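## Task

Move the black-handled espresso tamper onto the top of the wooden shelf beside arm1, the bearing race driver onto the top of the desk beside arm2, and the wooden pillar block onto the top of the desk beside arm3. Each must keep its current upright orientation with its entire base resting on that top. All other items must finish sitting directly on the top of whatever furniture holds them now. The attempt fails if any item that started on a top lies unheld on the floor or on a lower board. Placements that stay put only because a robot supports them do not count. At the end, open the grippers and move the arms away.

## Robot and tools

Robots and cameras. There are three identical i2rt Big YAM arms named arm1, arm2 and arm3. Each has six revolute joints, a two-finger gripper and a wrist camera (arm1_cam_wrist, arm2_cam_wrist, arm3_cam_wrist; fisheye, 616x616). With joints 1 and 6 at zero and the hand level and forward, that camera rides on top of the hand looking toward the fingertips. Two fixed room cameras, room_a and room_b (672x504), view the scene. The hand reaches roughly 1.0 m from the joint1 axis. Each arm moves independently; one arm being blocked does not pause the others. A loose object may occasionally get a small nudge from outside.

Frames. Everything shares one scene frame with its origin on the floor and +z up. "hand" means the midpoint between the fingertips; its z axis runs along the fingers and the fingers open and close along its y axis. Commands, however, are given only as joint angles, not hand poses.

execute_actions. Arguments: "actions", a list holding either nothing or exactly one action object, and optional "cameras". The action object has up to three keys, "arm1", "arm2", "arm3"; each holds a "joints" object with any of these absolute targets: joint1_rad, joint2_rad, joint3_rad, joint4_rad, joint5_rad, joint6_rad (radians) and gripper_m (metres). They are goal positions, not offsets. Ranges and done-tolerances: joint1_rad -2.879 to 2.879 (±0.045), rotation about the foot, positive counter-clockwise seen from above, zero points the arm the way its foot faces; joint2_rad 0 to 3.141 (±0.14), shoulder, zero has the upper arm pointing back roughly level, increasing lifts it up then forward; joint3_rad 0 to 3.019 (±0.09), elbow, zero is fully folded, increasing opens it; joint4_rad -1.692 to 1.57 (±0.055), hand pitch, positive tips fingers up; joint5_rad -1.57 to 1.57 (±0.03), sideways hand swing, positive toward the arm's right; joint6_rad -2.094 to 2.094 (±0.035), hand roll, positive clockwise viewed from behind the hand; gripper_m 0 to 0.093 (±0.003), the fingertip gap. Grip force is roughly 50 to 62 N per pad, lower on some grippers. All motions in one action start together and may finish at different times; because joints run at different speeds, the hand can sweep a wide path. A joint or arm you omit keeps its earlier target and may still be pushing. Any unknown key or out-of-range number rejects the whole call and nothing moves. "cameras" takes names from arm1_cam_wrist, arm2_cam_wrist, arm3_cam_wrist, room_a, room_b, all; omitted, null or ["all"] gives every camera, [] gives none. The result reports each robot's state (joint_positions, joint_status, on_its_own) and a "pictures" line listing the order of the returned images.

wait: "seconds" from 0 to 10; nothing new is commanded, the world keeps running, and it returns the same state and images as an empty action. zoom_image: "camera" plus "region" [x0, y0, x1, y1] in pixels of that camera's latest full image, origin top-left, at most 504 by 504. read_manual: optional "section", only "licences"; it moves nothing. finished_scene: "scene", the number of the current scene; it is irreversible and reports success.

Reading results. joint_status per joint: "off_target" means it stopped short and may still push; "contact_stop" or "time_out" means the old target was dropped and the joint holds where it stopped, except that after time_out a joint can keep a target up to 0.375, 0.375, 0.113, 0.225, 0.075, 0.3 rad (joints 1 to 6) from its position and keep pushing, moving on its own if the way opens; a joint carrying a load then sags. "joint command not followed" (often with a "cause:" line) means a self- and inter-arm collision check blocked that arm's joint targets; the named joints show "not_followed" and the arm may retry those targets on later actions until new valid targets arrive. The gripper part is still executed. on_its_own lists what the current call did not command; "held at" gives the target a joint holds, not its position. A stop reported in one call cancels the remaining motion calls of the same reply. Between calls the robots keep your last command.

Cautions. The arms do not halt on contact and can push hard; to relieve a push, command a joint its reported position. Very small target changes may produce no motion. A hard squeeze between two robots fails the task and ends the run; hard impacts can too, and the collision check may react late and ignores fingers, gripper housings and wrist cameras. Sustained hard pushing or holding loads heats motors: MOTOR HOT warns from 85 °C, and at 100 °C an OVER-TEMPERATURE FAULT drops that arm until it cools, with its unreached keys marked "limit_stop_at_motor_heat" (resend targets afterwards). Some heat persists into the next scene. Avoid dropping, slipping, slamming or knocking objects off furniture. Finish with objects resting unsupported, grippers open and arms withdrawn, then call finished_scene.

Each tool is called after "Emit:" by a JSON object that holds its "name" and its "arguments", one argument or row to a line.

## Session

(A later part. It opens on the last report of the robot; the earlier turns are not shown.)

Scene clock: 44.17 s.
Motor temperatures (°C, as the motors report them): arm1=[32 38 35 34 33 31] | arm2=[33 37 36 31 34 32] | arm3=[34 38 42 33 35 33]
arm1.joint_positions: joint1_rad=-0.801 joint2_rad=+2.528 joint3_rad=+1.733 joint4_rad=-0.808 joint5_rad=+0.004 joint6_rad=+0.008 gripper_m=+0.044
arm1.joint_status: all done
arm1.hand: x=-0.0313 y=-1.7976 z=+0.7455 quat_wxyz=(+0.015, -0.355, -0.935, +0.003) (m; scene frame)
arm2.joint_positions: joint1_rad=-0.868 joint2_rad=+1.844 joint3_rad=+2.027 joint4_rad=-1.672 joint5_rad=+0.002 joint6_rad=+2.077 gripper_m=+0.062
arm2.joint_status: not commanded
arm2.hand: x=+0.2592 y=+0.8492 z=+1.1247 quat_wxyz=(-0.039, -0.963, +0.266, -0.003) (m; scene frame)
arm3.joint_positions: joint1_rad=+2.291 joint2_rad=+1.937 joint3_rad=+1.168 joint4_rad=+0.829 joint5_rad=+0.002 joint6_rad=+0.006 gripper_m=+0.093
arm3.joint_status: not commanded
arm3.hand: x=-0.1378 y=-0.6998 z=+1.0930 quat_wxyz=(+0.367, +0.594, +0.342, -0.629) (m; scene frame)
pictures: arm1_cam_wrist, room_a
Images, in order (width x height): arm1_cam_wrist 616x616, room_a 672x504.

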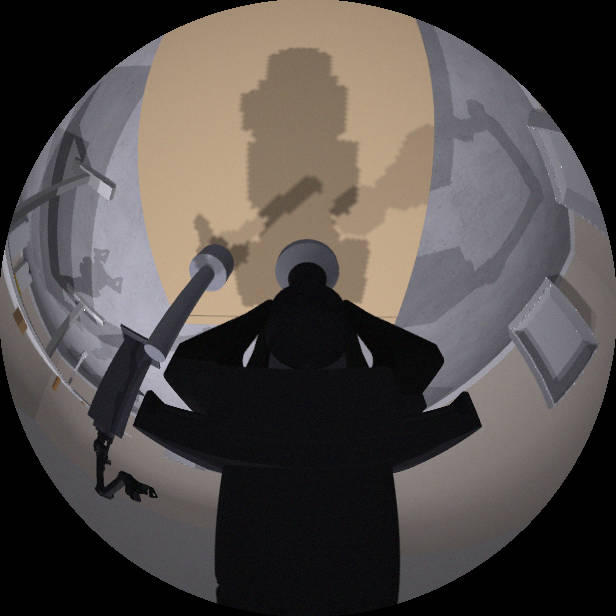

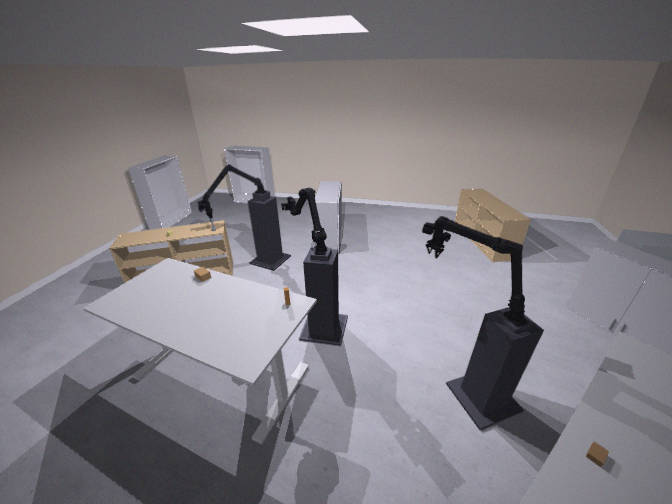

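Emit:
{"name": "execute_actions", "arguments": {
  "actions": [
    {"arm1":{"joints":{"joint1_rad":-0.84,"joint2_rad":2.625,"joint3_rad":1.95,"joint4_rad":-0.83}}}
  ],
  "cameras": ["arm1_cam_wrist","room_a"]
}}

Emit:
{"name": "zoom_image", "arguments": {
  "camera": "room_a",
  "region": [175,195,235,240]
}}

Scene clock: 45.37 s.
Motor temperatures (°C, as the motors report them): arm1=[32 38 35 34 33 31] | arm2=[33 37 36 31 34 32] | arm3=[34 38 42 33 35 33]
arm1.joint_positions: joint1_rad=-0.834 joint2_rad=+2.659 joint3_rad=+1.891 joint4_rad=-0.823 joint5_rad=+0.003 joint6_rad=+0.008 gripper_m=+0.044
arm1.joint_status: all done
arm1.hand: x=-0.0248 y=-1.8328 z=+0.7058 quat_wxyz=(+0.009, -0.370, -0.929, +0.004) (m; scene frame)
arm2.joint_positions: joint1_rad=-0.868 joint2_rad=+1.844 joint3_rad=+2.027 joint4_rad=-1.672 joint5_rad=+0.002 joint6_rad=+2.077 gripper_m=+0.062
arm2.joint_status: not commanded
arm2.hand: x=+0.2592 y=+0.8492 z=+1.1247 quat_wxyz=(-0.039, -0.963, +0.266, -0.003) (m; scene frame)
arm3.joint_positions: joint1_rad=+2.291 joint2_rad=+1.937 joint3_rad=+1.168 joint4_rad=+0.829 joint5_rad=+0.002 joint6_rad=+0.006 gripper_m=+0.093
arm3.joint_status: not commanded
arm3.hand: x=-0.1378 y=-0.6998 z=+1.0930 quat_wxyz=(+0.367, +0.594, +0.342, -0.629) (m; scene frame)
pictures: arm1_cam_wrist, room_a
Images, in order (width x height): arm1_cam_wrist 616x616, room_a 672x504.

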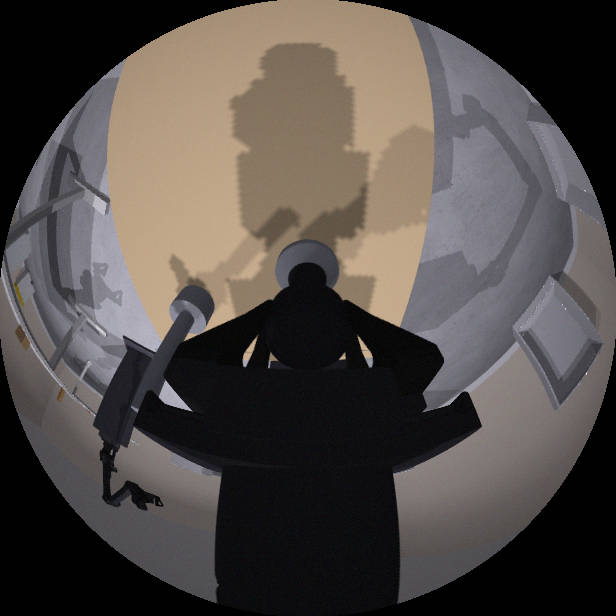

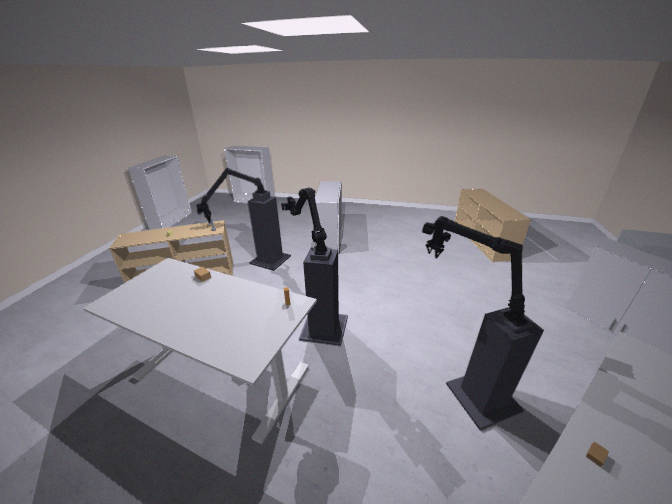

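Region (175, 195, 235, 240) of room_a's 672x504 image, scaled by 8.400, with more detail than that image has; it fills the top 378 rows of this view, and the rest is white.

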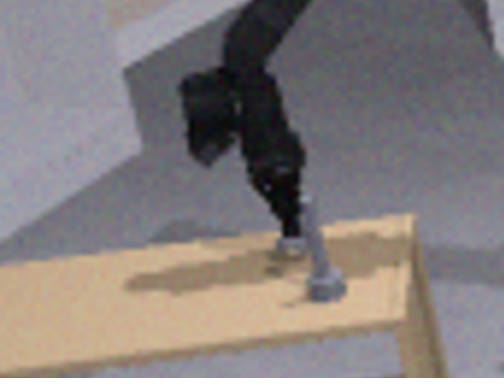

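About 1–1.5 cm left.

Emit:
{"name": "execute_actions", "arguments": {
  "actions": [
    {"arm1":{"joints":{"joint2_rad":2.665,"joint4_rad":-0.79}}}
  ],
  "cameras": ["arm1_cam_wrist"]
}}

Emit:
{"name": "execute_actions", "arguments": {
  "actions": [
    {"arm1":{"joints":{"gripper_m":0.07}}}
  ],
  "cameras": []
}}

Emit:
{"name": "execute_actions", "arguments": {
  "actions": [
    {"arm1":{"joints":{"joint2_rad":2.32,"joint3_rad":1.73,"joint4_rad":-0.94}}}
  ],
  "cameras": []
}}

Emit:
{"name": "execute_actions", "arguments": {
  "actions": [
    {"arm1":{"joints":{"joint1_rad":-0.625}}}
  ],
  "cameras": ["arm1_cam_wrist"]
}}

Scene clock: 46.33 s.
Motor temperatures (°C, as the motors report them): arm1=[32 38 35 34 33 31] | arm2=[33 37 36 31 34 32] | arm3=[34 38 42 33 35 33]
arm1.joint_positions: joint1_rad=-0.834 joint2_rad=+2.689 joint3_rad=+1.895 joint4_rad=-0.802 joint5_rad=+0.003 joint6_rad=+0.008 gripper_m=+0.044
arm1.joint_status: all done
arm1.hand: x=-0.0281 y=-1.8300 z=+0.6882 quat_wxyz=(+0.011, -0.370, -0.929, +0.003) (m; scene frame)
arm2.joint_positions: joint1_rad=-0.868 joint2_rad=+1.844 joint3_rad=+2.027 joint4_rad=-1.672 joint5_rad=+0.002 joint6_rad=+2.077 gripper_m=+0.062
arm2.joint_status: not commanded
arm2.hand: x=+0.2592 y=+0.8492 z=+1.1247 quat_wxyz=(-0.039, -0.963, +0.266, -0.003) (m; scene frame)
arm3.joint_positions: joint1_rad=+2.291 joint2_rad=+1.937 joint3_rad=+1.168 joint4_rad=+0.829 joint5_rad=+0.002 joint6_rad=+0.006 gripper_m=+0.093
arm3.joint_status: not commanded
arm3.hand: x=-0.1378 y=-0.6998 z=+1.0930 quat_wxyz=(+0.367, +0.594, +0.342, -0.629) (m; scene frame)
pictures: arm1_cam_wrist
Images, in order (width x height): arm1_cam_wrist 616x616.

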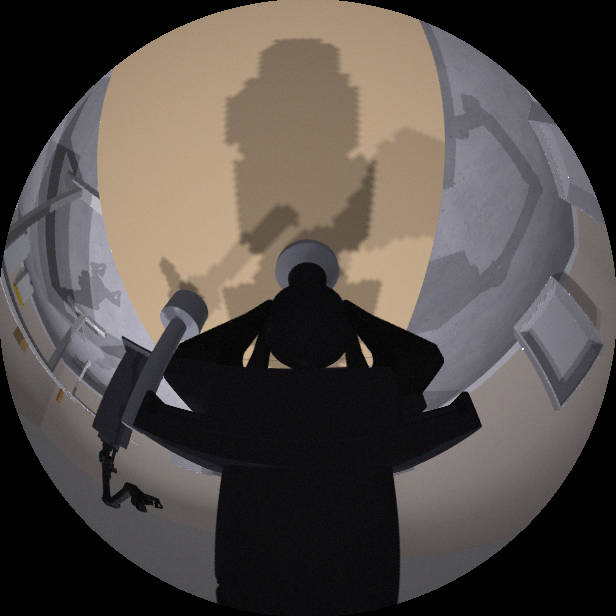

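Scene clock: 47.03 s.
Motor temperatures (°C, as the motors report them): arm1=[32 38 35 34 33 31] | arm2=[33 37 36 31 34 32] | arm3=[34 38 42 33 35 33]
arm1.joint_positions: joint1_rad=-0.834 joint2_rad=+2.688 joint3_rad=+1.906 joint4_rad=-0.802 joint5_rad=+0.003 joint6_rad=+0.008 gripper_m=+0.070
arm1.joint_status: all done
arm1.hand: x=-0.0237 y=-1.8341 z=+0.6916 quat_wxyz=(+0.005, -0.370, -0.929, +0.005) (m; scene frame)
arm2.joint_positions: joint1_rad=-0.868 joint2_rad=+1.844 joint3_rad=+2.027 joint4_rad=-1.672 joint5_rad=+0.002 joint6_rad=+2.077 gripper_m=+0.062
arm2.joint_status: not commanded
arm2.hand: x=+0.2592 y=+0.8492 z=+1.1247 quat_wxyz=(-0.039, -0.963, +0.266, -0.003) (m; scene frame)
arm3.joint_positions: joint1_rad=+2.291 joint2_rad=+1.937 joint3_rad=+1.168 joint4_rad=+0.829 joint5_rad=+0.002 joint6_rad=+0.006 gripper_m=+0.093
arm3.joint_status: not commanded
arm3.hand: x=-0.1378 y=-0.6998 z=+1.0930 quat_wxyz=(+0.367, +0.594, +0.342, -0.629) (m; scene frame)
pictures: none
No camera images: the call's "cameras" was empty. Leave "cameras" out to get every camera's image.

Scene clock: 48.50 s.
Motor temperatures (°C, as the motors report them): arm1=[32 38 35 34 33 31] | arm2=[33 37 36 31 34 32] | arm3=[34 38 42 33 35 33]
arm1.joint_positions: joint1_rad=-0.834 joint2_rad=+2.325 joint3_rad=+1.729 joint4_rad=-0.932 joint5_rad=+0.003 joint6_rad=+0.008 gripper_m=+0.070
arm1.joint_status: all done
arm1.hand: x=-0.0250 y=-1.8302 z=+0.8714 quat_wxyz=(-0.021, -0.370, -0.929, +0.016) (m; scene frame)
arm2.joint_positions: joint1_rad=-0.868 joint2_rad=+1.844 joint3_rad=+2.027 joint4_rad=-1.672 joint5_rad=+0.002 joint6_rad=+2.077 gripper_m=+0.062
arm2.joint_status: not commanded
arm2.hand: x=+0.2592 y=+0.8492 z=+1.1247 quat_wxyz=(-0.039, -0.963, +0.266, -0.003) (m; scene frame)
arm3.joint_positions: joint1_rad=+2.291 joint2_rad=+1.937 joint3_rad=+1.168 joint4_rad=+0.829 joint5_rad=+0.002 joint6_rad=+0.006 gripper_m=+0.093
arm3.joint_status: not commanded
arm3.hand: x=-0.1378 y=-0.6998 z=+1.0930 quat_wxyz=(+0.367, +0.594, +0.342, -0.629) (m; scene frame)
pictures: none
No camera images: the call's "cameras" was empty. Leave "cameras" out to get every camera's image.

Scene clock: 49.90 s.
Motor temperatures (°C, as the motors report them): arm1=[32 38 35 34 33 31] | arm2=[33 37 36 31 34 32] | arm3=[34 38 42 33 35 33]
arm1.joint_positions: joint1_rad=-0.626 joint2_rad=+2.325 joint3_rad=+1.729 joint4_rad=-0.932 joint5_rad=+0.000 joint6_rad=+0.006 gripper_m=+0.070
arm1.joint_status: all done
arm1.hand: x=+0.0579 y=-1.7206 z=+0.8698 quat_wxyz=(-0.021, -0.270, -0.963, +0.012) (m; scene frame)
arm2.joint_positions: joint1_rad=-0.868 joint2_rad=+1.844 joint3_rad=+2.027 joint4_rad=-1.672 joint5_rad=+0.002 joint6_rad=+2.077 gripper_m=+0.062
arm2.joint_status: not commanded
arm2.hand: x=+0.2592 y=+0.8492 z=+1.1247 quat_wxyz=(-0.039, -0.963, +0.266, -0.003) (m; scene frame)
arm3.joint_positions: joint1_rad=+2.291 joint2_rad=+1.937 joint3_rad=+1.168 joint4_rad=+0.829 joint5_rad=+0.002 joint6_rad=+0.006 gripper_m=+0.093
arm3.joint_status: not commanded
arm3.hand: x=-0.1378 y=-0.6998 z=+1.0930 quat_wxyz=(+0.367, +0.594, +0.342, -0.629) (m; scene frame)
pictures: arm1_cam_wrist
Images, in order (width x height): arm1_cam_wrist 616x616.

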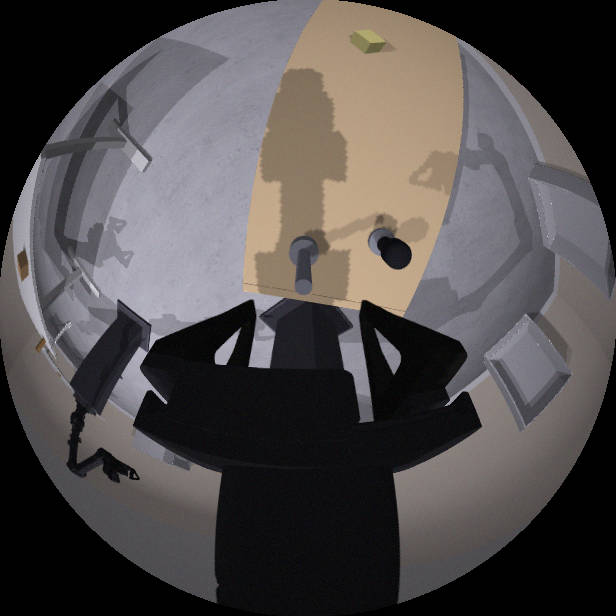

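Emit:
{"name": "execute_actions", "arguments": {
  "actions": [
    {"arm1":{"joints":{"joint1_rad":-0.615,"joint2_rad":2.5,"joint3_rad":1.70,"joint4_rad":-0.74}}}
  ],
  "cameras": ["arm1_cam_wrist"]
}}

Emit:
{"name": "execute_actions", "arguments": {
  "actions": [
    {"arm1":{"joints":{"gripper_m":0}}}
  ],
  "cameras": ["arm1_cam_wrist"]
}}

Scene clock: 52.07 s.
Motor temperatures (°C, as the motors report them): arm1=[32 39 35 34 33 31] | arm2=[33 37 36 31 34 32] | arm3=[34 38 42 33 35 33]
arm1.joint_positions: joint1_rad=-0.626 joint2_rad=+2.517 joint3_rad=+1.684 joint4_rad=-0.752 joint5_rad=+0.000 joint6_rad=+0.006 gripper_m=+0.070
arm1.joint_status: all done
arm1.hand: x=+0.0271 y=-1.7040 z=+0.7375 quat_wxyz=(+0.007, -0.270, -0.963, +0.005) (m; scene frame)
arm2.joint_positions: joint1_rad=-0.868 joint2_rad=+1.844 joint3_rad=+2.027 joint4_rad=-1.672 joint5_rad=+0.002 joint6_rad=+2.077 gripper_m=+0.062
arm2.joint_status: not commanded
arm2.hand: x=+0.2592 y=+0.8492 z=+1.1247 quat_wxyz=(-0.039, -0.963, +0.266, -0.003) (m; scene frame)
arm3.joint_positions: joint1_rad=+2.291 joint2_rad=+1.937 joint3_rad=+1.168 joint4_rad=+0.829 joint5_rad=+0.002 joint6_rad=+0.006 gripper_m=+0.093
arm3.joint_status: not commanded
arm3.hand: x=-0.1378 y=-0.6998 z=+1.0930 quat_wxyz=(+0.367, +0.594, +0.342, -0.629) (m; scene frame)
pictures: arm1_cam_wrist
Images, in order (width x height): arm1_cam_wrist 616x616.

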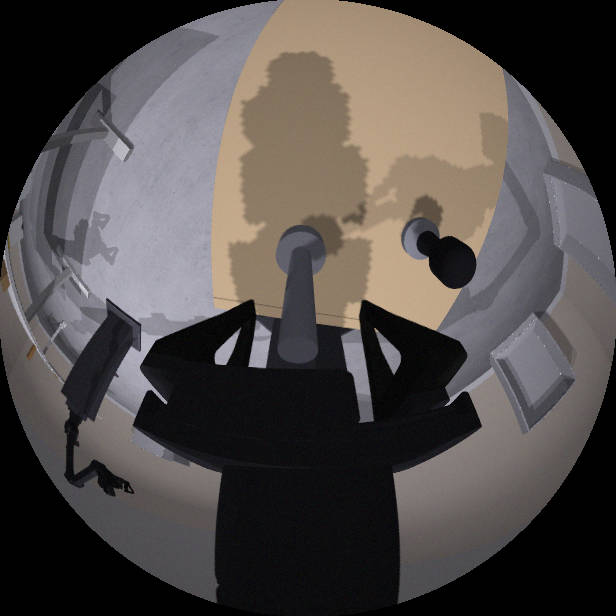

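Scene clock: 52.73 s.
Motor temperatures (°C, as the motors report them): arm1=[32 39 35 34 33 31] | arm2=[33 37 36 31 34 32] | arm3=[34 38 42 33 35 33]
arm1.joint_positions: joint1_rad=-0.625 joint2_rad=+2.517 joint3_rad=+1.684 joint4_rad=-0.750 joint5_rad=+0.001 joint6_rad=+0.006 gripper_m=+0.019
arm1.joint_status: gripper_m off_target (ended at +0.019, target +0.000)
arm1.hand: x=+0.0277 y=-1.7037 z=+0.7375 quat_wxyz=(+0.006, -0.270, -0.963, +0.005) (m; scene frame)
arm2.joint_positions: joint1_rad=-0.868 joint2_rad=+1.844 joint3_rad=+2.027 joint4_rad=-1.672 joint5_rad=+0.002 joint6_rad=+2.077 gripper_m=+0.062
arm2.joint_status: not commanded
arm2.hand: x=+0.2592 y=+0.8492 z=+1.1247 quat_wxyz=(-0.039, -0.963, +0.266, -0.003) (m; scene frame)
arm3.joint_positions: joint1_rad=+2.291 joint2_rad=+1.937 joint3_rad=+1.168 joint4_rad=+0.829 joint5_rad=+0.002 joint6_rad=+0.006 gripper_m=+0.093
arm3.joint_status: not commanded
arm3.hand: x=-0.1378 y=-0.6998 z=+1.0930 quat_wxyz=(+0.367, +0.594, +0.342, -0.629) (m; scene frame)
pictures: arm1_cam_wrist
Images, in order (width x height): arm1_cam_wrist 616x616.

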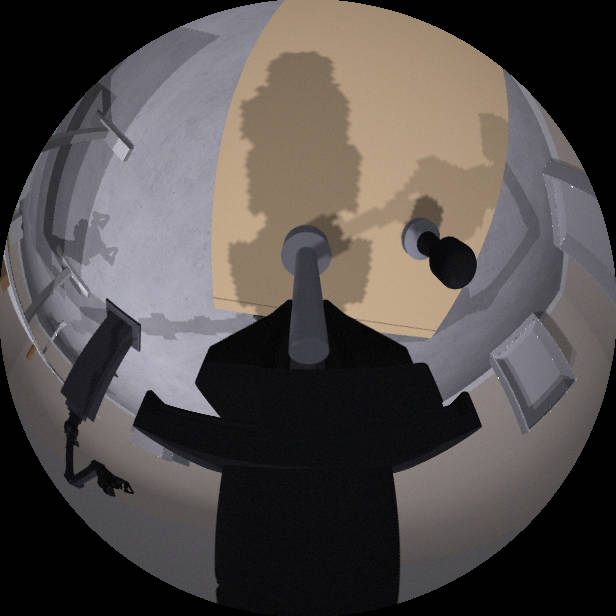

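Emit:
{"name": "execute_actions", "arguments": {
  "actions": [
    {"arm1":{"joints":{"joint2_rad":2.04,"joint3_rad":2.0,"joint4_rad":-1.48}},"arm3":{"joints":{"joint2_rad":2.0}}}
  ],
  "cameras": []
}}

Emit:
{"name": "execute_actions", "arguments": {
  "actions": [
    {"arm1":{"joints":{"joint1_rad":1.01,"joint6_rad":2.07}}}
  ],
  "cameras": ["arm1_cam_wrist","arm3_cam_wrist"]
}}

Scene clock: 54.87 s.
Motor temperatures (°C, as the motors report them): arm1=[32 39 35 34 33 31] | arm2=[33 37 36 31 34 32] | arm3=[34 38 42 33 35 33]
arm1.joint_positions: joint1_rad=-0.625 joint2_rad=+2.092 joint3_rad=+1.966 joint4_rad=-1.472 joint5_rad=+0.001 joint6_rad=+0.006 gripper_m=+0.019
arm1.joint_status: all done
arm1.hand: x=+0.0450 y=-1.7089 z=+1.1008 quat_wxyz=(+0.013, -0.270, -0.963, +0.003) (m; scene frame)
arm2.joint_positions: joint1_rad=-0.868 joint2_rad=+1.844 joint3_rad=+2.027 joint4_rad=-1.672 joint5_rad=+0.002 joint6_rad=+2.077 gripper_m=+0.062
arm2.joint_status: not commanded
arm2.hand: x=+0.2592 y=+0.8492 z=+1.1247 quat_wxyz=(-0.039, -0.963, +0.266, -0.003) (m; scene frame)
arm3.joint_positions: joint1_rad=+2.291 joint2_rad=+1.972 joint3_rad=+1.168 joint4_rad=+0.828 joint5_rad=+0.002 joint6_rad=+0.006 gripper_m=+0.093
arm3.joint_status: all done
arm3.hand: x=-0.1389 y=-0.7018 z=+1.0677 quat_wxyz=(+0.361, +0.605, +0.349, -0.618) (m; scene frame)
pictures: none
No camera images: the call's "cameras" was empty. Leave "cameras" out to get every camera's image.

Scene clock: 57.23 s.
Motor temperatures (°C, as the motors report them): arm1=[32 39 36 34 33 31] | arm2=[33 37 36 31 34 32] | arm3=[34 38 42 33 35 33]
arm1.joint_positions: joint1_rad=+1.020 joint2_rad=+2.092 joint3_rad=+1.966 joint4_rad=-1.468 joint5_rad=-0.004 joint6_rad=+2.061 gripper_m=+0.019
arm1.joint_status: all done
arm1.hand: x=-0.2159 y=-0.8046 z=+1.0901 quat_wxyz=(+0.000, -0.460, -0.888, +0.018) (m; scene frame)
arm2.joint_positions: joint1_rad=-0.868 joint2_rad=+1.844 joint3_rad=+2.027 joint4_rad=-1.672 joint5_rad=+0.002 joint6_rad=+2.077 gripper_m=+0.062
arm2.joint_status: not commanded
arm2.hand: x=+0.2592 y=+0.8492 z=+1.1247 quat_wxyz=(-0.039, -0.963, +0.266, -0.003) (m; scene frame)
arm3.joint_positions: joint1_rad=+2.291 joint2_rad=+1.972 joint3_rad=+1.168 joint4_rad=+0.828 joint5_rad=+0.002 joint6_rad=+0.006 gripper_m=+0.093
arm3.joint_status: not commanded
arm3.hand: x=-0.1389 y=-0.7018 z=+1.0677 quat_wxyz=(+0.361, +0.605, +0.349, -0.618) (m; scene frame)
pictures: arm1_cam_wrist, arm3_cam_wrist
Images, in order (width x height): arm1_cam_wrist 616x616, arm3_cam_wrist 616x616.

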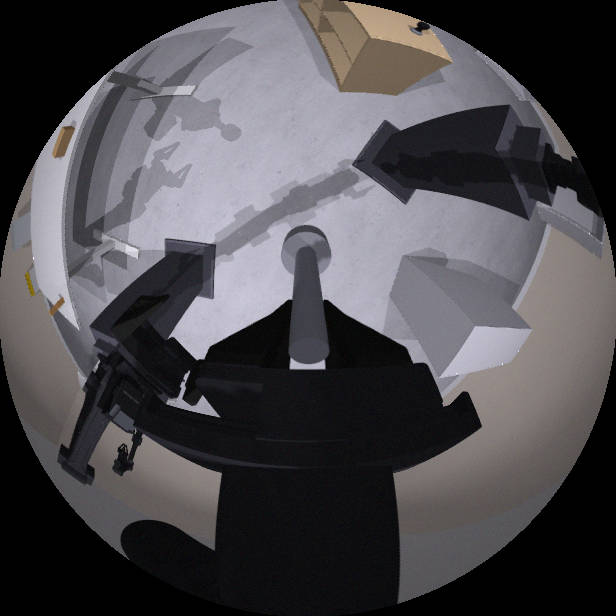

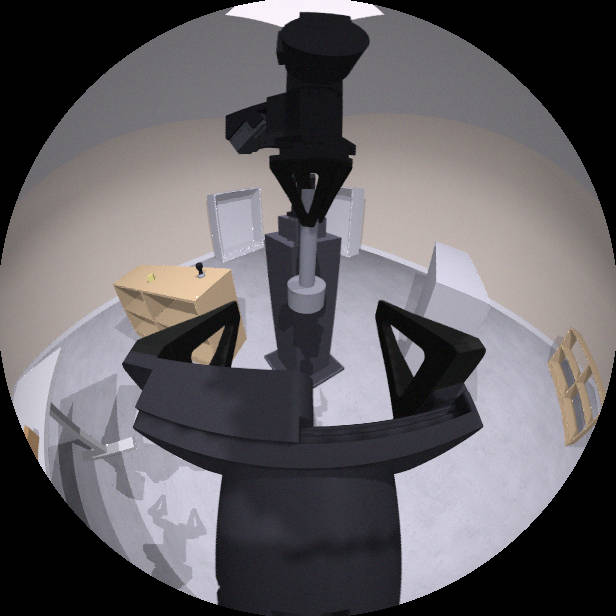

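Emit:
{"name": "execute_actions", "arguments": {
  "actions": [
    {"arm1":{"joints":{"joint4_rad":-1.425}},"arm3":{"joints":{"joint2_rad":2.08}}}
  ],
  "cameras": []
}}

Emit:
{"name": "execute_actions", "arguments": {
  "actions": [
    {"arm3":{"joints":{"joint2_rad":2.29,"joint3_rad":1.68,"joint4_rad":0.61}}}
  ],
  "cameras": ["arm1_cam_wrist","arm3_cam_wrist"]
}}

Scene clock: 58.37 s.
Motor temperatures (°C, as the motors report them): arm1=[32 39 36 34 33 31] | arm2=[33 37 36 31 34 32] | arm3=[34 38 42 33 35 33]
arm1.joint_positions: joint1_rad=+1.020 joint2_rad=+2.092 joint3_rad=+1.966 joint4_rad=-1.435 joint5_rad=-0.004 joint6_rad=+2.061 gripper_m=+0.019
arm1.joint_status: all done
arm1.hand: x=-0.2123 y=-0.7974 z=+1.0899 quat_wxyz=(+0.001, -0.461, -0.888, +0.002) (m; scene frame)
arm2.joint_positions: joint1_rad=-0.868 joint2_rad=+1.844 joint3_rad=+2.027 joint4_rad=-1.672 joint5_rad=+0.002 joint6_rad=+2.077 gripper_m=+0.062
arm2.joint_status: not commanded
arm2.hand: x=+0.2592 y=+0.8492 z=+1.1247 quat_wxyz=(-0.039, -0.963, +0.266, -0.003) (m; scene frame)
arm3.joint_positions: joint1_rad=+2.291 joint2_rad=+2.065 joint3_rad=+1.168 joint4_rad=+0.825 joint5_rad=+0.002 joint6_rad=+0.006 gripper_m=+0.093
arm3.joint_status: all done
arm3.hand: x=-0.1398 y=-0.7033 z=+0.9997 quat_wxyz=(+0.344, +0.634, +0.366, -0.588) (m; scene frame)
pictures: none
No camera images: the call's "cameras" was empty. Leave "cameras" out to get every camera's image.

Scene clock: 59.73 s.
Motor temperatures (°C, as the motors report them): arm1=[32 39 36 34 33 31] | arm2=[33 37 36 31 34 32] | arm3=[34 38 42 33 35 33]
arm1.joint_positions: joint1_rad=+1.020 joint2_rad=+2.092 joint3_rad=+1.966 joint4_rad=-1.435 joint5_rad=-0.004 joint6_rad=+2.061 gripper_m=+0.019
arm1.joint_status: not commanded
arm1.hand: x=-0.2123 y=-0.7974 z=+1.0899 quat_wxyz=(+0.001, -0.461, -0.888, +0.002) (m; scene frame)
arm2.joint_positions: joint1_rad=-0.868 joint2_rad=+1.844 joint3_rad=+2.027 joint4_rad=-1.672 joint5_rad=+0.002 joint6_rad=+2.077 gripper_m=+0.062
arm2.joint_status: not commanded
arm2.hand: x=+0.2592 y=+0.8492 z=+1.1247 quat_wxyz=(-0.039, -0.963, +0.266, -0.003) (m; scene frame)
arm3.joint_positions: joint1_rad=+2.291 joint2_rad=+2.283 joint3_rad=+1.646 joint4_rad=+0.613 joint5_rad=+0.002 joint6_rad=+0.006 gripper_m=+0.093
arm3.joint_status: all done
arm3.hand: x=-0.2034 y=-0.8153 z=+1.0235 quat_wxyz=(+0.352, +0.620, +0.358, -0.603) (m; scene frame)
pictures: arm1_cam_wrist, arm3_cam_wrist
Images, in order (width x height): arm1_cam_wrist 616x616, arm3_cam_wrist 616x616.

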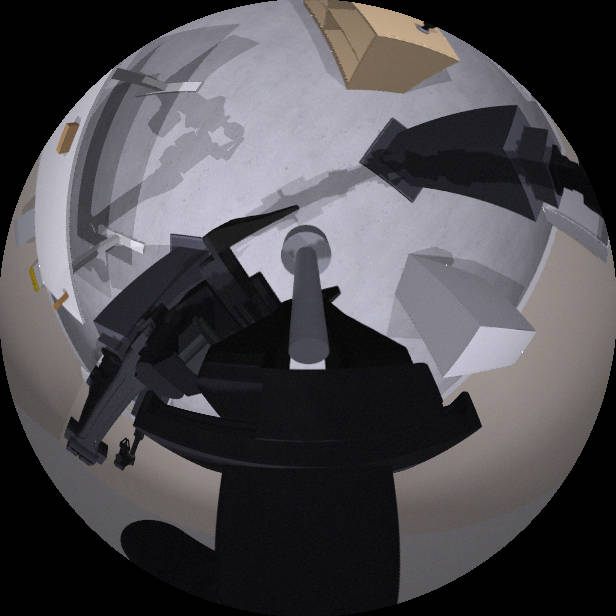

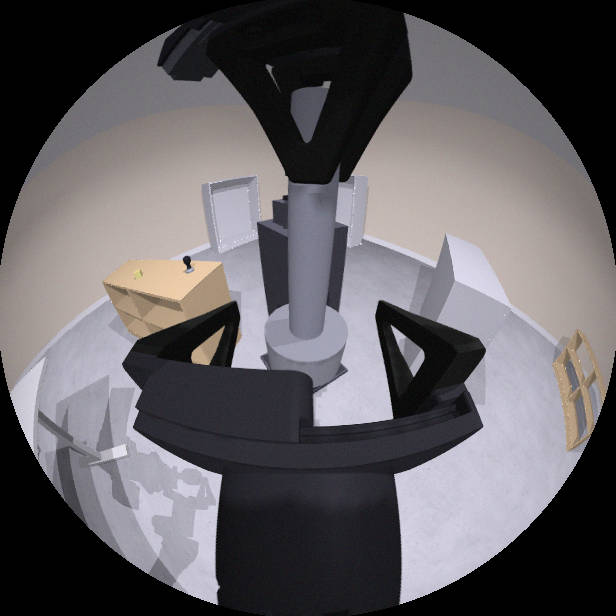

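Emit:
{"name": "execute_actions", "arguments": {
  "actions": [
    {"arm3":{"joints":{"joint2_rad":2.325,"joint4_rad":0.66}}}
  ],
  "cameras": []
}}

Emit:
{"name": "execute_actions", "arguments": {
  "actions": [
    {"arm3":{"joints":{"gripper_m":0}}}
  ],
  "cameras": ["arm1_cam_wrist","arm3_cam_wrist"]
}}

Scene clock: 60.50 s.
Motor temperatures (°C, as the motors report them): arm1=[32 39 36 34 33 31] | arm2=[33 37 36 31 34 32] | arm3=[34 38 42 33 35 33]
arm1.joint_positions: joint1_rad=+1.020 joint2_rad=+2.092 joint3_rad=+1.966 joint4_rad=-1.435 joint5_rad=-0.004 joint6_rad=+2.061 gripper_m=+0.019
arm1.joint_status: not commanded
arm1.hand: x=-0.2123 y=-0.7974 z=+1.0899 quat_wxyz=(+0.001, -0.461, -0.888, +0.002) (m; scene frame)
arm2.joint_positions: joint1_rad=-0.868 joint2_rad=+1.844 joint3_rad=+2.027 joint4_rad=-1.672 joint5_rad=+0.002 joint6_rad=+2.077 gripper_m=+0.062
arm2.joint_status: not commanded
arm2.hand: x=+0.2592 y=+0.8492 z=+1.1247 quat_wxyz=(-0.039, -0.963, +0.266, -0.003) (m; scene frame)
arm3.joint_positions: joint1_rad=+2.291 joint2_rad=+2.283 joint3_rad=+1.646 joint4_rad=+0.644 joint5_rad=+0.002 joint6_rad=+0.006 gripper_m=+0.093
arm3.joint_status: all done
arm3.hand: x=-0.2034 y=-0.8153 z=+1.0311 quat_wxyz=(+0.358, +0.611, +0.352, -0.612) (m; scene frame)
pictures: none
No camera images: the call's "cameras" was empty. Leave "cameras" out to get every camera's image.

Scene clock: 61.20 s.
Motor temperatures (°C, as the motors report them): arm1=[32 39 36 34 33 31] | arm2=[33 37 37 31 34 32] | arm3=[34 38 43 33 35 33]
arm1.joint_positions: joint1_rad=+1.020 joint2_rad=+2.092 joint3_rad=+1.966 joint4_rad=-1.435 joint5_rad=-0.004 joint6_rad=+2.061 gripper_m=+0.019
arm1.joint_status: not commanded
arm1.hand: x=-0.2121 y=-0.7974 z=+1.0899 quat_wxyz=(+0.000, -0.461, -0.888, +0.001) (m; scene frame)
arm2.joint_positions: joint1_rad=-0.868 joint2_rad=+1.844 joint3_rad=+2.027 joint4_rad=-1.672 joint5_rad=+0.002 joint6_rad=+2.077 gripper_m=+0.062
arm2.joint_status: not commanded
arm2.hand: x=+0.2592 y=+0.8492 z=+1.1247 quat_wxyz=(-0.039, -0.963, +0.266, -0.003) (m; scene frame)
arm3.joint_positions: joint1_rad=+2.292 joint2_rad=+2.283 joint3_rad=+1.646 joint4_rad=+0.644 joint5_rad=+0.000 joint6_rad=+0.005 gripper_m=+0.047
arm3.joint_status: gripper_m off_target (ended at +0.047, target +0.000)
arm3.hand: x=-0.2028 y=-0.8157 z=+1.0313 quat_wxyz=(+0.358, +0.610, +0.353, -0.612) (m; scene frame)
pictures: arm1_cam_wrist, arm3_cam_wrist
Images, in order (width x height): arm1_cam_wrist 616x616, arm3_cam_wrist 616x616.

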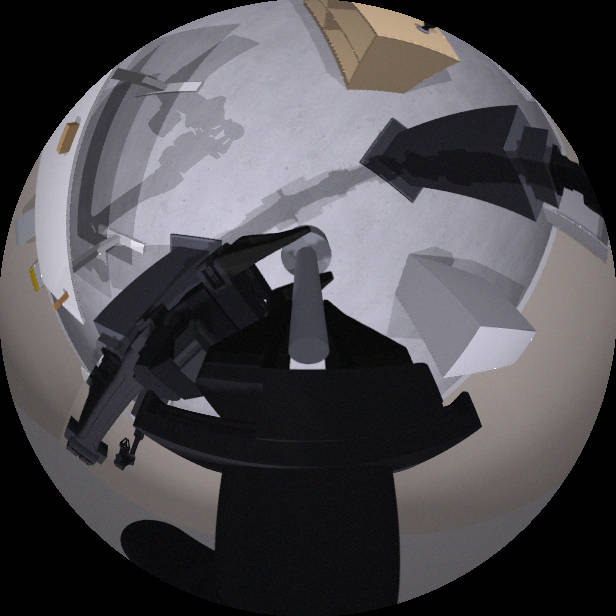

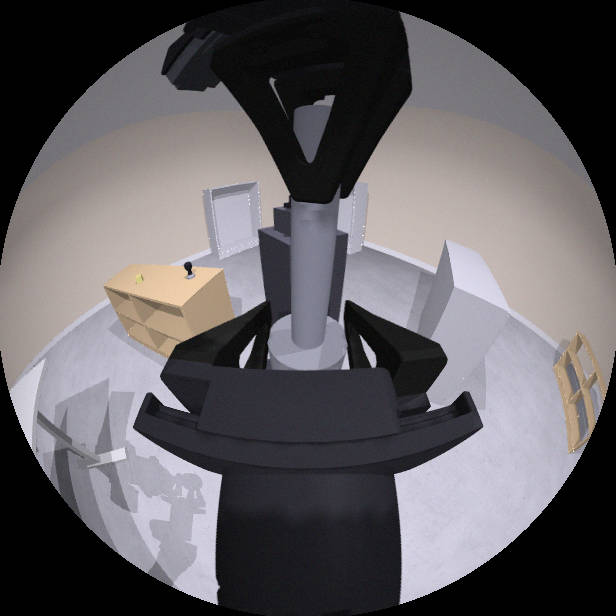

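Emit:
{"name": "execute_actions", "arguments": {
  "actions": [
    {"arm3":{"joints":{"gripper_m":0.065}}}
  ],
  "cameras": []
}}

Emit:
{"name": "execute_actions", "arguments": {
  "actions": [
    {"arm3":{"joints":{"joint2_rad":2.345}}}
  ],
  "cameras": []
}}

Emit:
{"name": "execute_actions", "arguments": {
  "actions": [
    {"arm3":{"joints":{"gripper_m":0}}}
  ],
  "cameras": ["arm1_cam_wrist","arm3_cam_wrist"]
}}

Scene clock: 62.00 s.
Motor temperatures (°C, as the motors report them): arm1=[32 40 36 34 33 31] | arm2=[33 37 37 31 34 32] | arm3=[34 38 43 33 35 33]
arm1.joint_positions: joint1_rad=+1.020 joint2_rad=+2.092 joint3_rad=+1.966 joint4_rad=-1.435 joint5_rad=-0.004 joint6_rad=+2.062 gripper_m=+0.019
arm1.joint_status: not commanded
arm1.hand: x=-0.2121 y=-0.7974 z=+1.0899 quat_wxyz=(+0.000, -0.461, -0.888, +0.001) (m; scene frame)
arm2.joint_positions: joint1_rad=-0.868 joint2_rad=+1.844 joint3_rad=+2.027 joint4_rad=-1.672 joint5_rad=+0.002 joint6_rad=+2.077 gripper_m=+0.062
arm2.joint_status: not commanded
arm2.hand: x=+0.2592 y=+0.8492 z=+1.1247 quat_wxyz=(-0.039, -0.963, +0.266, -0.003) (m; scene frame)
arm3.joint_positions: joint1_rad=+2.292 joint2_rad=+2.283 joint3_rad=+1.646 joint4_rad=+0.644 joint5_rad=+0.000 joint6_rad=+0.005 gripper_m=+0.065
arm3.joint_status: all done
arm3.hand: x=-0.2028 y=-0.8157 z=+1.0313 quat_wxyz=(+0.358, +0.610, +0.353, -0.612) (m; scene frame)
pictures: none
No camera images: the call's "cameras" was empty. Leave "cameras" out to get every camera's image.

Scene clock: 62.73 s.
Motor temperatures (°C, as the motors report them): arm1=[32 40 36 34 33 31] | arm2=[33 37 37 31 34 32] | arm3=[34 38 43 33 35 33]
arm1.joint_positions: joint1_rad=+1.020 joint2_rad=+2.092 joint3_rad=+1.966 joint4_rad=-1.435 joint5_rad=-0.004 joint6_rad=+2.062 gripper_m=+0.019
arm1.joint_status: not commanded
arm1.hand: x=-0.2121 y=-0.7974 z=+1.0899 quat_wxyz=(+0.000, -0.461, -0.888, +0.001) (m; scene frame)
arm2.joint_positions: joint1_rad=-0.868 joint2_rad=+1.844 joint3_rad=+2.027 joint4_rad=-1.672 joint5_rad=+0.002 joint6_rad=+2.077 gripper_m=+0.062
arm2.joint_status: not commanded
arm2.hand: x=+0.2592 y=+0.8492 z=+1.1247 quat_wxyz=(-0.039, -0.963, +0.266, -0.003) (m; scene frame)
arm3.joint_positions: joint1_rad=+2.292 joint2_rad=+2.308 joint3_rad=+1.646 joint4_rad=+0.646 joint5_rad=+0.000 joint6_rad=+0.005 gripper_m=+0.065
arm3.joint_status: all done
arm3.hand: x=-0.2029 y=-0.8158 z=+1.0109 quat_wxyz=(+0.354, +0.617, +0.357, -0.605) (m; scene frame)
pictures: none
No camera images: the call's "cameras" was empty. Leave "cameras" out to get every camera's image.

Scene clock: 63.37 s.
Motor temperatures (°C, as the motors report them): arm1=[32 40 36 34 33 31] | arm2=[33 37 37 31 34 32] | arm3=[34 38 43 33 35 33]
arm1.joint_positions: joint1_rad=+1.020 joint2_rad=+2.092 joint3_rad=+1.966 joint4_rad=-1.435 joint5_rad=-0.004 joint6_rad=+2.062 gripper_m=+0.019
arm1.joint_status: not commanded
arm1.hand: x=-0.2121 y=-0.7974 z=+1.0899 quat_wxyz=(+0.000, -0.461, -0.888, +0.001) (m; scene frame)
arm2.joint_positions: joint1_rad=-0.868 joint2_rad=+1.844 joint3_rad=+2.027 joint4_rad=-1.672 joint5_rad=+0.002 joint6_rad=+2.077 gripper_m=+0.062
arm2.joint_status: not commanded
arm2.hand: x=+0.2592 y=+0.8492 z=+1.1247 quat_wxyz=(-0.039, -0.963, +0.266, -0.003) (m; scene frame)
arm3.joint_positions: joint1_rad=+2.292 joint2_rad=+2.308 joint3_rad=+1.646 joint4_rad=+0.646 joint5_rad=+0.000 joint6_rad=+0.005 gripper_m=+0.049
arm3.joint_status: gripper_m off_target (ended at +0.049, target +0.000)
arm3.hand: x=-0.2029 y=-0.8158 z=+1.0109 quat_wxyz=(+0.354, +0.617, +0.357, -0.605) (m; scene frame)
pictures: arm1_cam_wrist, arm3_cam_wrist
Images, in order (width x height): arm1_cam_wrist 616x616, arm3_cam_wrist 616x616.

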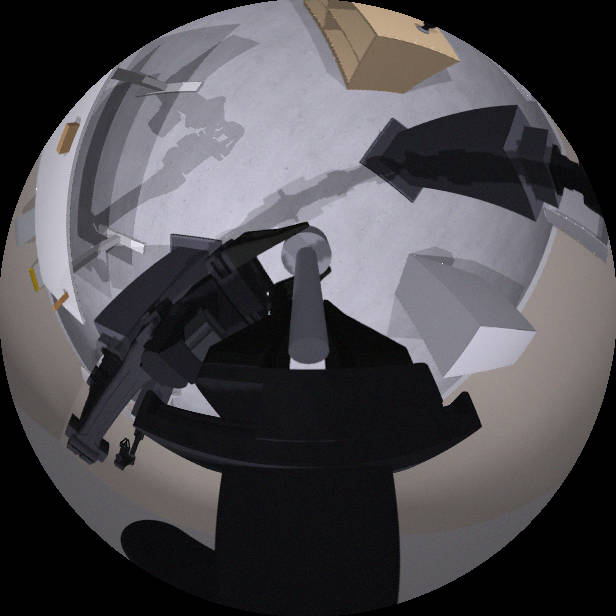

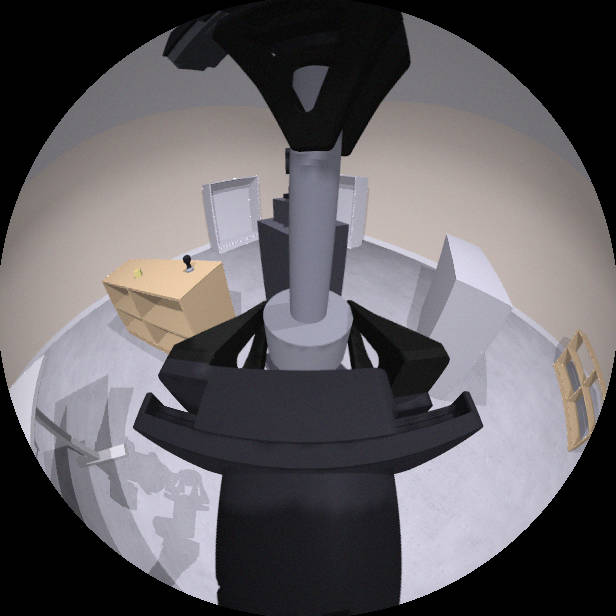

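Emit:
{"name": "execute_actions", "arguments": {
  "actions": [
    {"arm1":{"joints":{"gripper_m":0.06}}}
  ],
  "cameras": []
}}

Emit:
{"name": "execute_actions", "arguments": {
  "actions": [
    {"arm1":{"joints":{"joint2_rad":1.85,"joint4_rad":-1.66}}}
  ],
  "cameras": []
}}

Emit:
{"name": "execute_actions", "arguments": {
  "actions": [
    {"arm1":{"joints":{"joint2_rad":1.2,"joint3_rad":1.3}},"arm3":{"joints":{"joint1_rad":-0.335,"joint2_rad":2.45,"joint4_rad":0.85}}}
  ],
  "cameras": ["arm2_cam_wrist","arm3_cam_wrist","room_a"]
}}

Scene clock: 64.40 s.
Motor temperatures (°C, as the motors report them): arm1=[32 40 37 34 33 31] | arm2=[33 37 37 31 34 32] | arm3=[34 38 43 33 35 33]
arm1.joint_positions: joint1_rad=+1.020 joint2_rad=+2.052 joint3_rad=+1.966 joint4_rad=-1.435 joint5_rad=-0.004 joint6_rad=+2.062 gripper_m=+0.060
arm1.joint_status: all done
arm1.hand: x=-0.2123 y=-0.7975 z=+1.1146 quat_wxyz=(+0.000, -0.461, -0.887, -0.018) (m; scene frame)
arm2.joint_positions: joint1_rad=-0.868 joint2_rad=+1.844 joint3_rad=+2.027 joint4_rad=-1.672 joint5_rad=+0.002 joint6_rad=+2.077 gripper_m=+0.062
arm2.joint_status: not commanded
arm2.hand: x=+0.2592 y=+0.8492 z=+1.1247 quat_wxyz=(-0.039, -0.963, +0.266, -0.003) (m; scene frame)
arm3.joint_positions: joint1_rad=+2.292 joint2_rad=+2.360 joint3_rad=+1.646 joint4_rad=+0.643 joint5_rad=+0.000 joint6_rad=+0.005 gripper_m=+0.049
arm3.joint_status: not commanded
arm3.hand: x=-0.2022 y=-0.8146 z=+0.9656 quat_wxyz=(+0.344, +0.633, +0.367, -0.588) (m; scene frame)
pictures: none
No camera images: the call's "cameras" was empty. Leave "cameras" out to get every camera's image.

Scene clock: 65.73 s.
Motor temperatures (°C, as the motors report them): arm1=[32 40 37 34 33 31] | arm2=[33 37 37 31 34 32] | arm3=[34 39 43 33 35 33]
arm1.joint_positions: joint1_rad=+1.020 joint2_rad=+1.857 joint3_rad=+1.969 joint4_rad=-1.651 joint5_rad=-0.004 joint6_rad=+2.062 gripper_m=+0.060
arm1.joint_status: all done
arm1.hand: x=-0.2429 y=-0.8575 z=+1.2307 quat_wxyz=(+0.000, -0.461, -0.887, -0.009) (m; scene frame)
arm2.joint_positions: joint1_rad=-0.868 joint2_rad=+1.844 joint3_rad=+2.027 joint4_rad=-1.672 joint5_rad=+0.002 joint6_rad=+2.077 gripper_m=+0.062
arm2.joint_status: not commanded
arm2.hand: x=+0.2592 y=+0.8492 z=+1.1247 quat_wxyz=(-0.039, -0.963, +0.266, -0.003) (m; scene frame)
arm3.joint_positions: joint1_rad=+2.292 joint2_rad=+2.360 joint3_rad=+1.646 joint4_rad=+0.643 joint5_rad=+0.000 joint6_rad=+0.005 gripper_m=+0.049
arm3.joint_status: not commanded
arm3.hand: x=-0.2022 y=-0.8146 z=+0.9656 quat_wxyz=(+0.344, +0.633, +0.367, -0.588) (m; scene frame)
pictures: none
No camera images: the call's "cameras" was empty. Leave "cameras" out to get every camera's image.

Scene clock: 68.60 s.
Motor temperatures (°C, as the motors report them): arm1=[32 39 36 34 33 31] | arm2=[33 37 37 31 34 32] | arm3=[34 39 43 33 35 33]
arm1.joint_positions: joint1_rad=+1.020 joint2_rad=+1.204 joint3_rad=+1.299 joint4_rad=-1.655 joint5_rad=-0.004 joint6_rad=+2.063 gripper_m=+0.060
arm1.joint_status: all done
arm1.hand: x=-0.3549 y=-1.0796 z=+1.2615 quat_wxyz=(+0.000, -0.461, -0.887, +0.001) (m; scene frame)
arm2.joint_positions: joint1_rad=-0.868 joint2_rad=+1.844 joint3_rad=+2.027 joint4_rad=-1.672 joint5_rad=+0.002 joint6_rad=+2.077 gripper_m=+0.062
arm2.joint_status: not commanded
arm2.hand: x=+0.2592 y=+0.8492 z=+1.1247 quat_wxyz=(-0.039, -0.963, +0.266, -0.003) (m; scene frame)
arm3.joint_positions: joint1_rad=-0.325 joint2_rad=+2.475 joint3_rad=+1.648 joint4_rad=+0.805 joint5_rad=+0.001 joint6_rad=+0.000 gripper_m=+0.049
arm3.joint_status: all done
arm3.hand: x=+0.2224 y=+0.8099 z=+0.9088 quat_wxyz=(-0.493, +0.507, -0.504, -0.496) (m; scene frame)
pictures: arm2_cam_wrist, arm3_cam_wrist, room_a
Images, in order (width x height): arm2_cam_wrist 616x616, arm3_cam_wrist 616x616, room_a 672x504.

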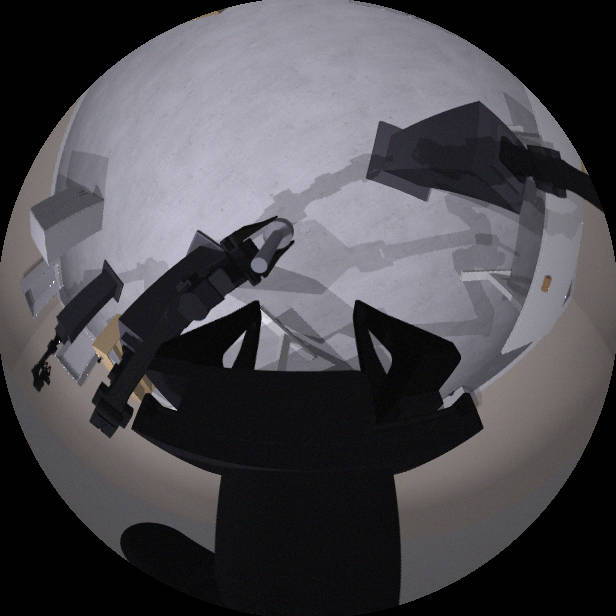

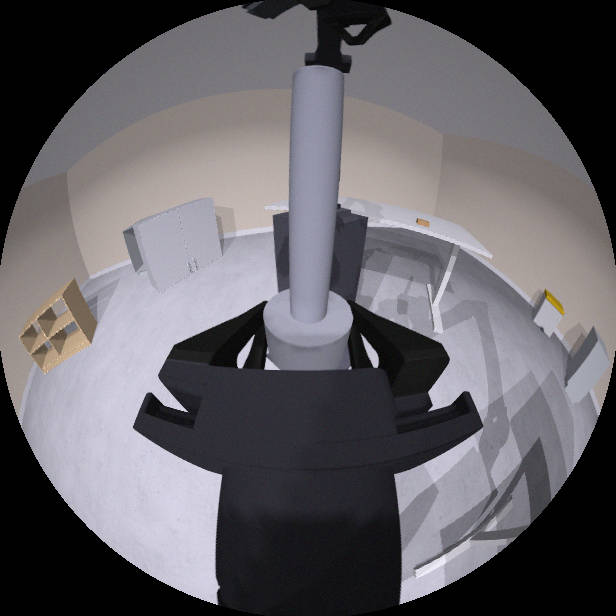

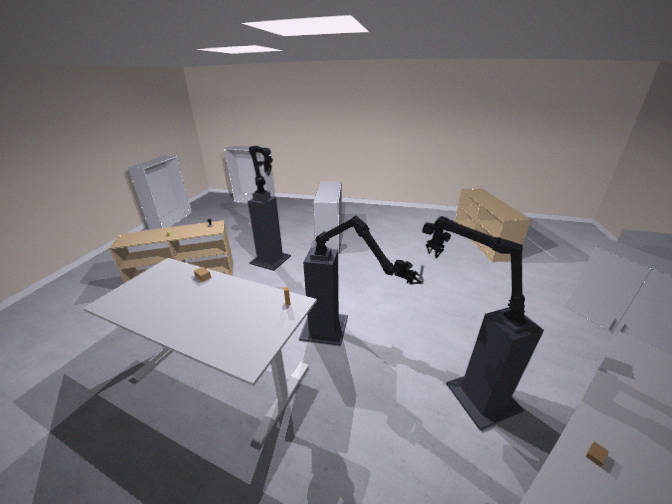

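Emit:
{"name": "execute_actions", "arguments": {
  "actions": [
    {"arm2":{"joints":{"joint2_rad":2.0,"joint3_rad":2.16,"joint4_rad":-1.66,"gripper_m":0.075}},"arm3":{"joints":{"joint1_rad":-0.355}}}
  ],
  "cameras": ["arm2_cam_wrist","arm3_cam_wrist","room_a"]
}}

Scene clock: 69.90 s.
Motor temperatures (°C, as the motors report them): arm1=[32 39 36 34 33 31] | arm2=[33 37 37 31 34 32] | arm3=[34 40 43 33 35 33]
arm1.joint_positions: joint1_rad=+1.020 joint2_rad=+1.204 joint3_rad=+1.299 joint4_rad=-1.655 joint5_rad=-0.004 joint6_rad=+2.063 gripper_m=+0.060
arm1.joint_status: not commanded
arm1.hand: x=-0.3549 y=-1.0796 z=+1.2615 quat_wxyz=(+0.000, -0.461, -0.887, +0.001) (m; scene frame)
arm2.joint_positions: joint1_rad=-0.868 joint2_rad=+2.001 joint3_rad=+2.117 joint4_rad=-1.668 joint5_rad=+0.002 joint6_rad=+2.077 gripper_m=+0.075
arm2.joint_status: all done
arm2.hand: x=+0.2572 y=+0.8088 z=+1.0682 quat_wxyz=(-0.009, -0.964, +0.266, +0.004) (m; scene frame)
arm3.joint_positions: joint1_rad=-0.349 joint2_rad=+2.475 joint3_rad=+1.648 joint4_rad=+0.805 joint5_rad=+0.001 joint6_rad=+0.000 gripper_m=+0.049
arm3.joint_status: all done
arm3.hand: x=+0.2426 y=+0.8098 z=+0.9088 quat_wxyz=(-0.498, +0.501, -0.510, -0.491) (m; scene frame)
pictures: arm2_cam_wrist, arm3_cam_wrist, room_a
Images, in order (width x height): arm2_cam_wrist 616x616, arm3_cam_wrist 616x616, room_a 672x504.

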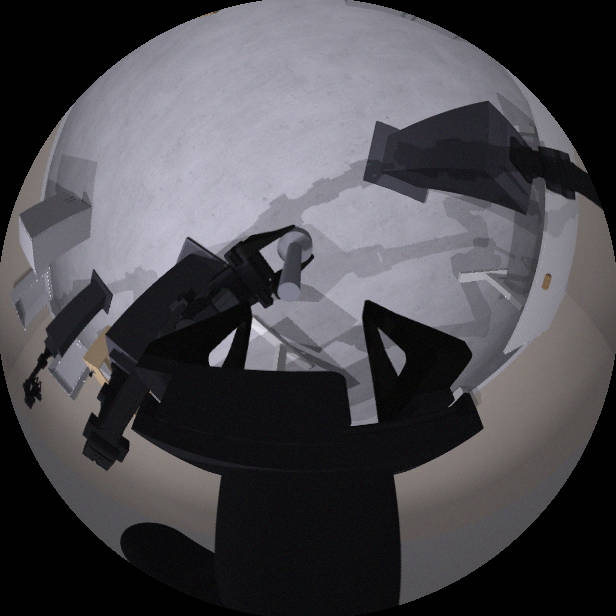

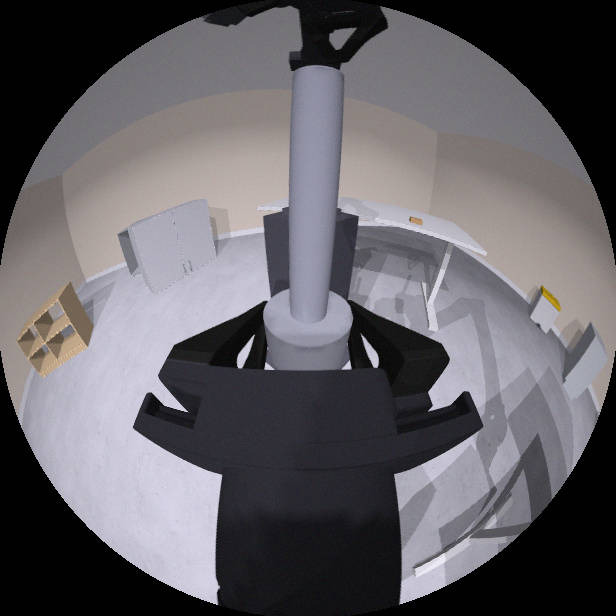

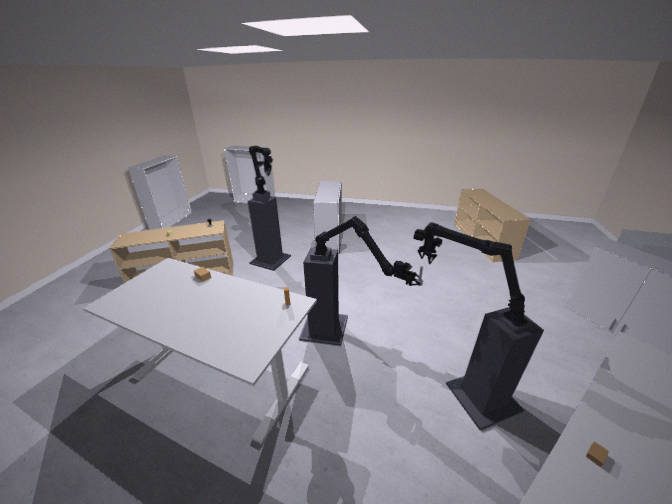

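Emit:
{"name": "execute_actions", "arguments": {
  "actions": [
    {"arm2":{"joints":{"joint2_rad":2.08,"joint3_rad":1.975,"joint4_rad":-1.455}},"arm3":{"joints":{"joint1_rad":-0.332}}}
  ],
  "cameras": ["arm2_cam_wrist","arm3_cam_wrist"]
}}

Scene clock: 71.23 s.
Motor temperatures (°C, as the motors report them): arm1=[32 38 36 34 33 31] | arm2=[33 38 37 31 34 32] | arm3=[34 40 43 33 35 33]
arm1.joint_positions: joint1_rad=+1.020 joint2_rad=+1.204 joint3_rad=+1.299 joint4_rad=-1.655 joint5_rad=-0.004 joint6_rad=+2.063 gripper_m=+0.060
arm1.joint_status: not commanded
arm1.hand: x=-0.3549 y=-1.0796 z=+1.2615 quat_wxyz=(+0.000, -0.461, -0.887, +0.001) (m; scene frame)
arm2.joint_positions: joint1_rad=-0.868 joint2_rad=+2.081 joint3_rad=+1.979 joint4_rad=-1.465 joint5_rad=+0.002 joint6_rad=+2.077 gripper_m=+0.075
arm2.joint_status: all done
arm2.hand: x=+0.2555 y=+0.7880 z=+0.9667 quat_wxyz=(-0.002, -0.964, +0.266, +0.006) (m; scene frame)
arm3.joint_positions: joint1_rad=-0.344 joint2_rad=+2.475 joint3_rad=+1.648 joint4_rad=+0.805 joint5_rad=+0.001 joint6_rad=+0.000 gripper_m=+0.049
arm3.joint_status: all done
arm3.hand: x=+0.2386 y=+0.8099 z=+0.9088 quat_wxyz=(-0.497, +0.502, -0.509, -0.492) (m; scene frame)
pictures: arm2_cam_wrist, arm3_cam_wrist
Images, in order (width x height): arm2_cam_wrist 616x616, arm3_cam_wrist 616x616.

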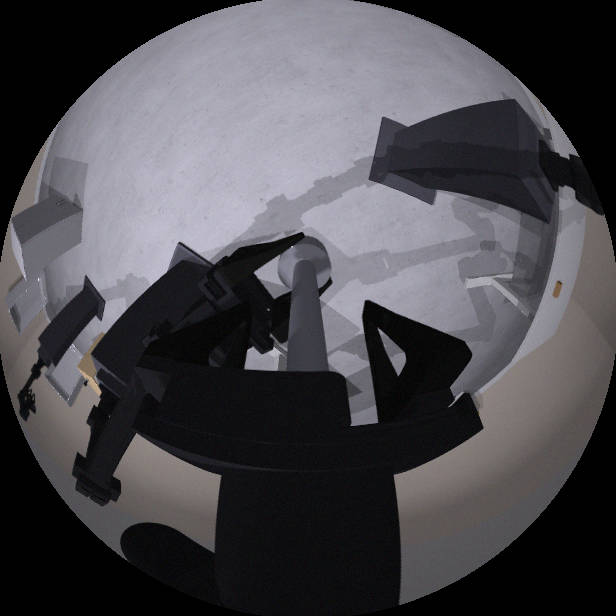

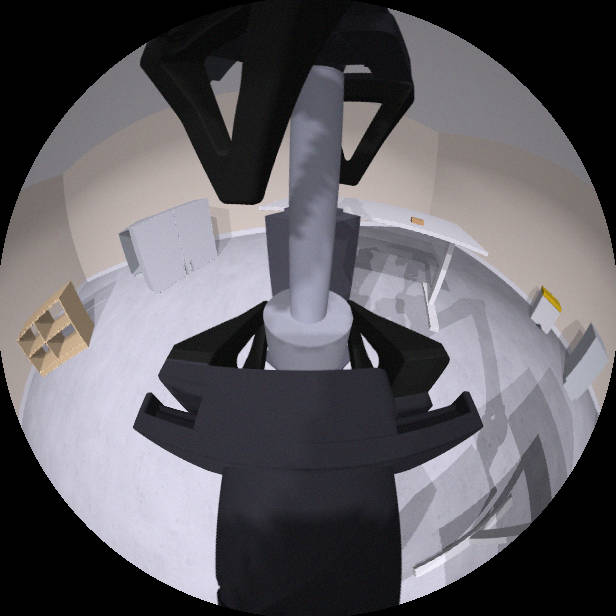

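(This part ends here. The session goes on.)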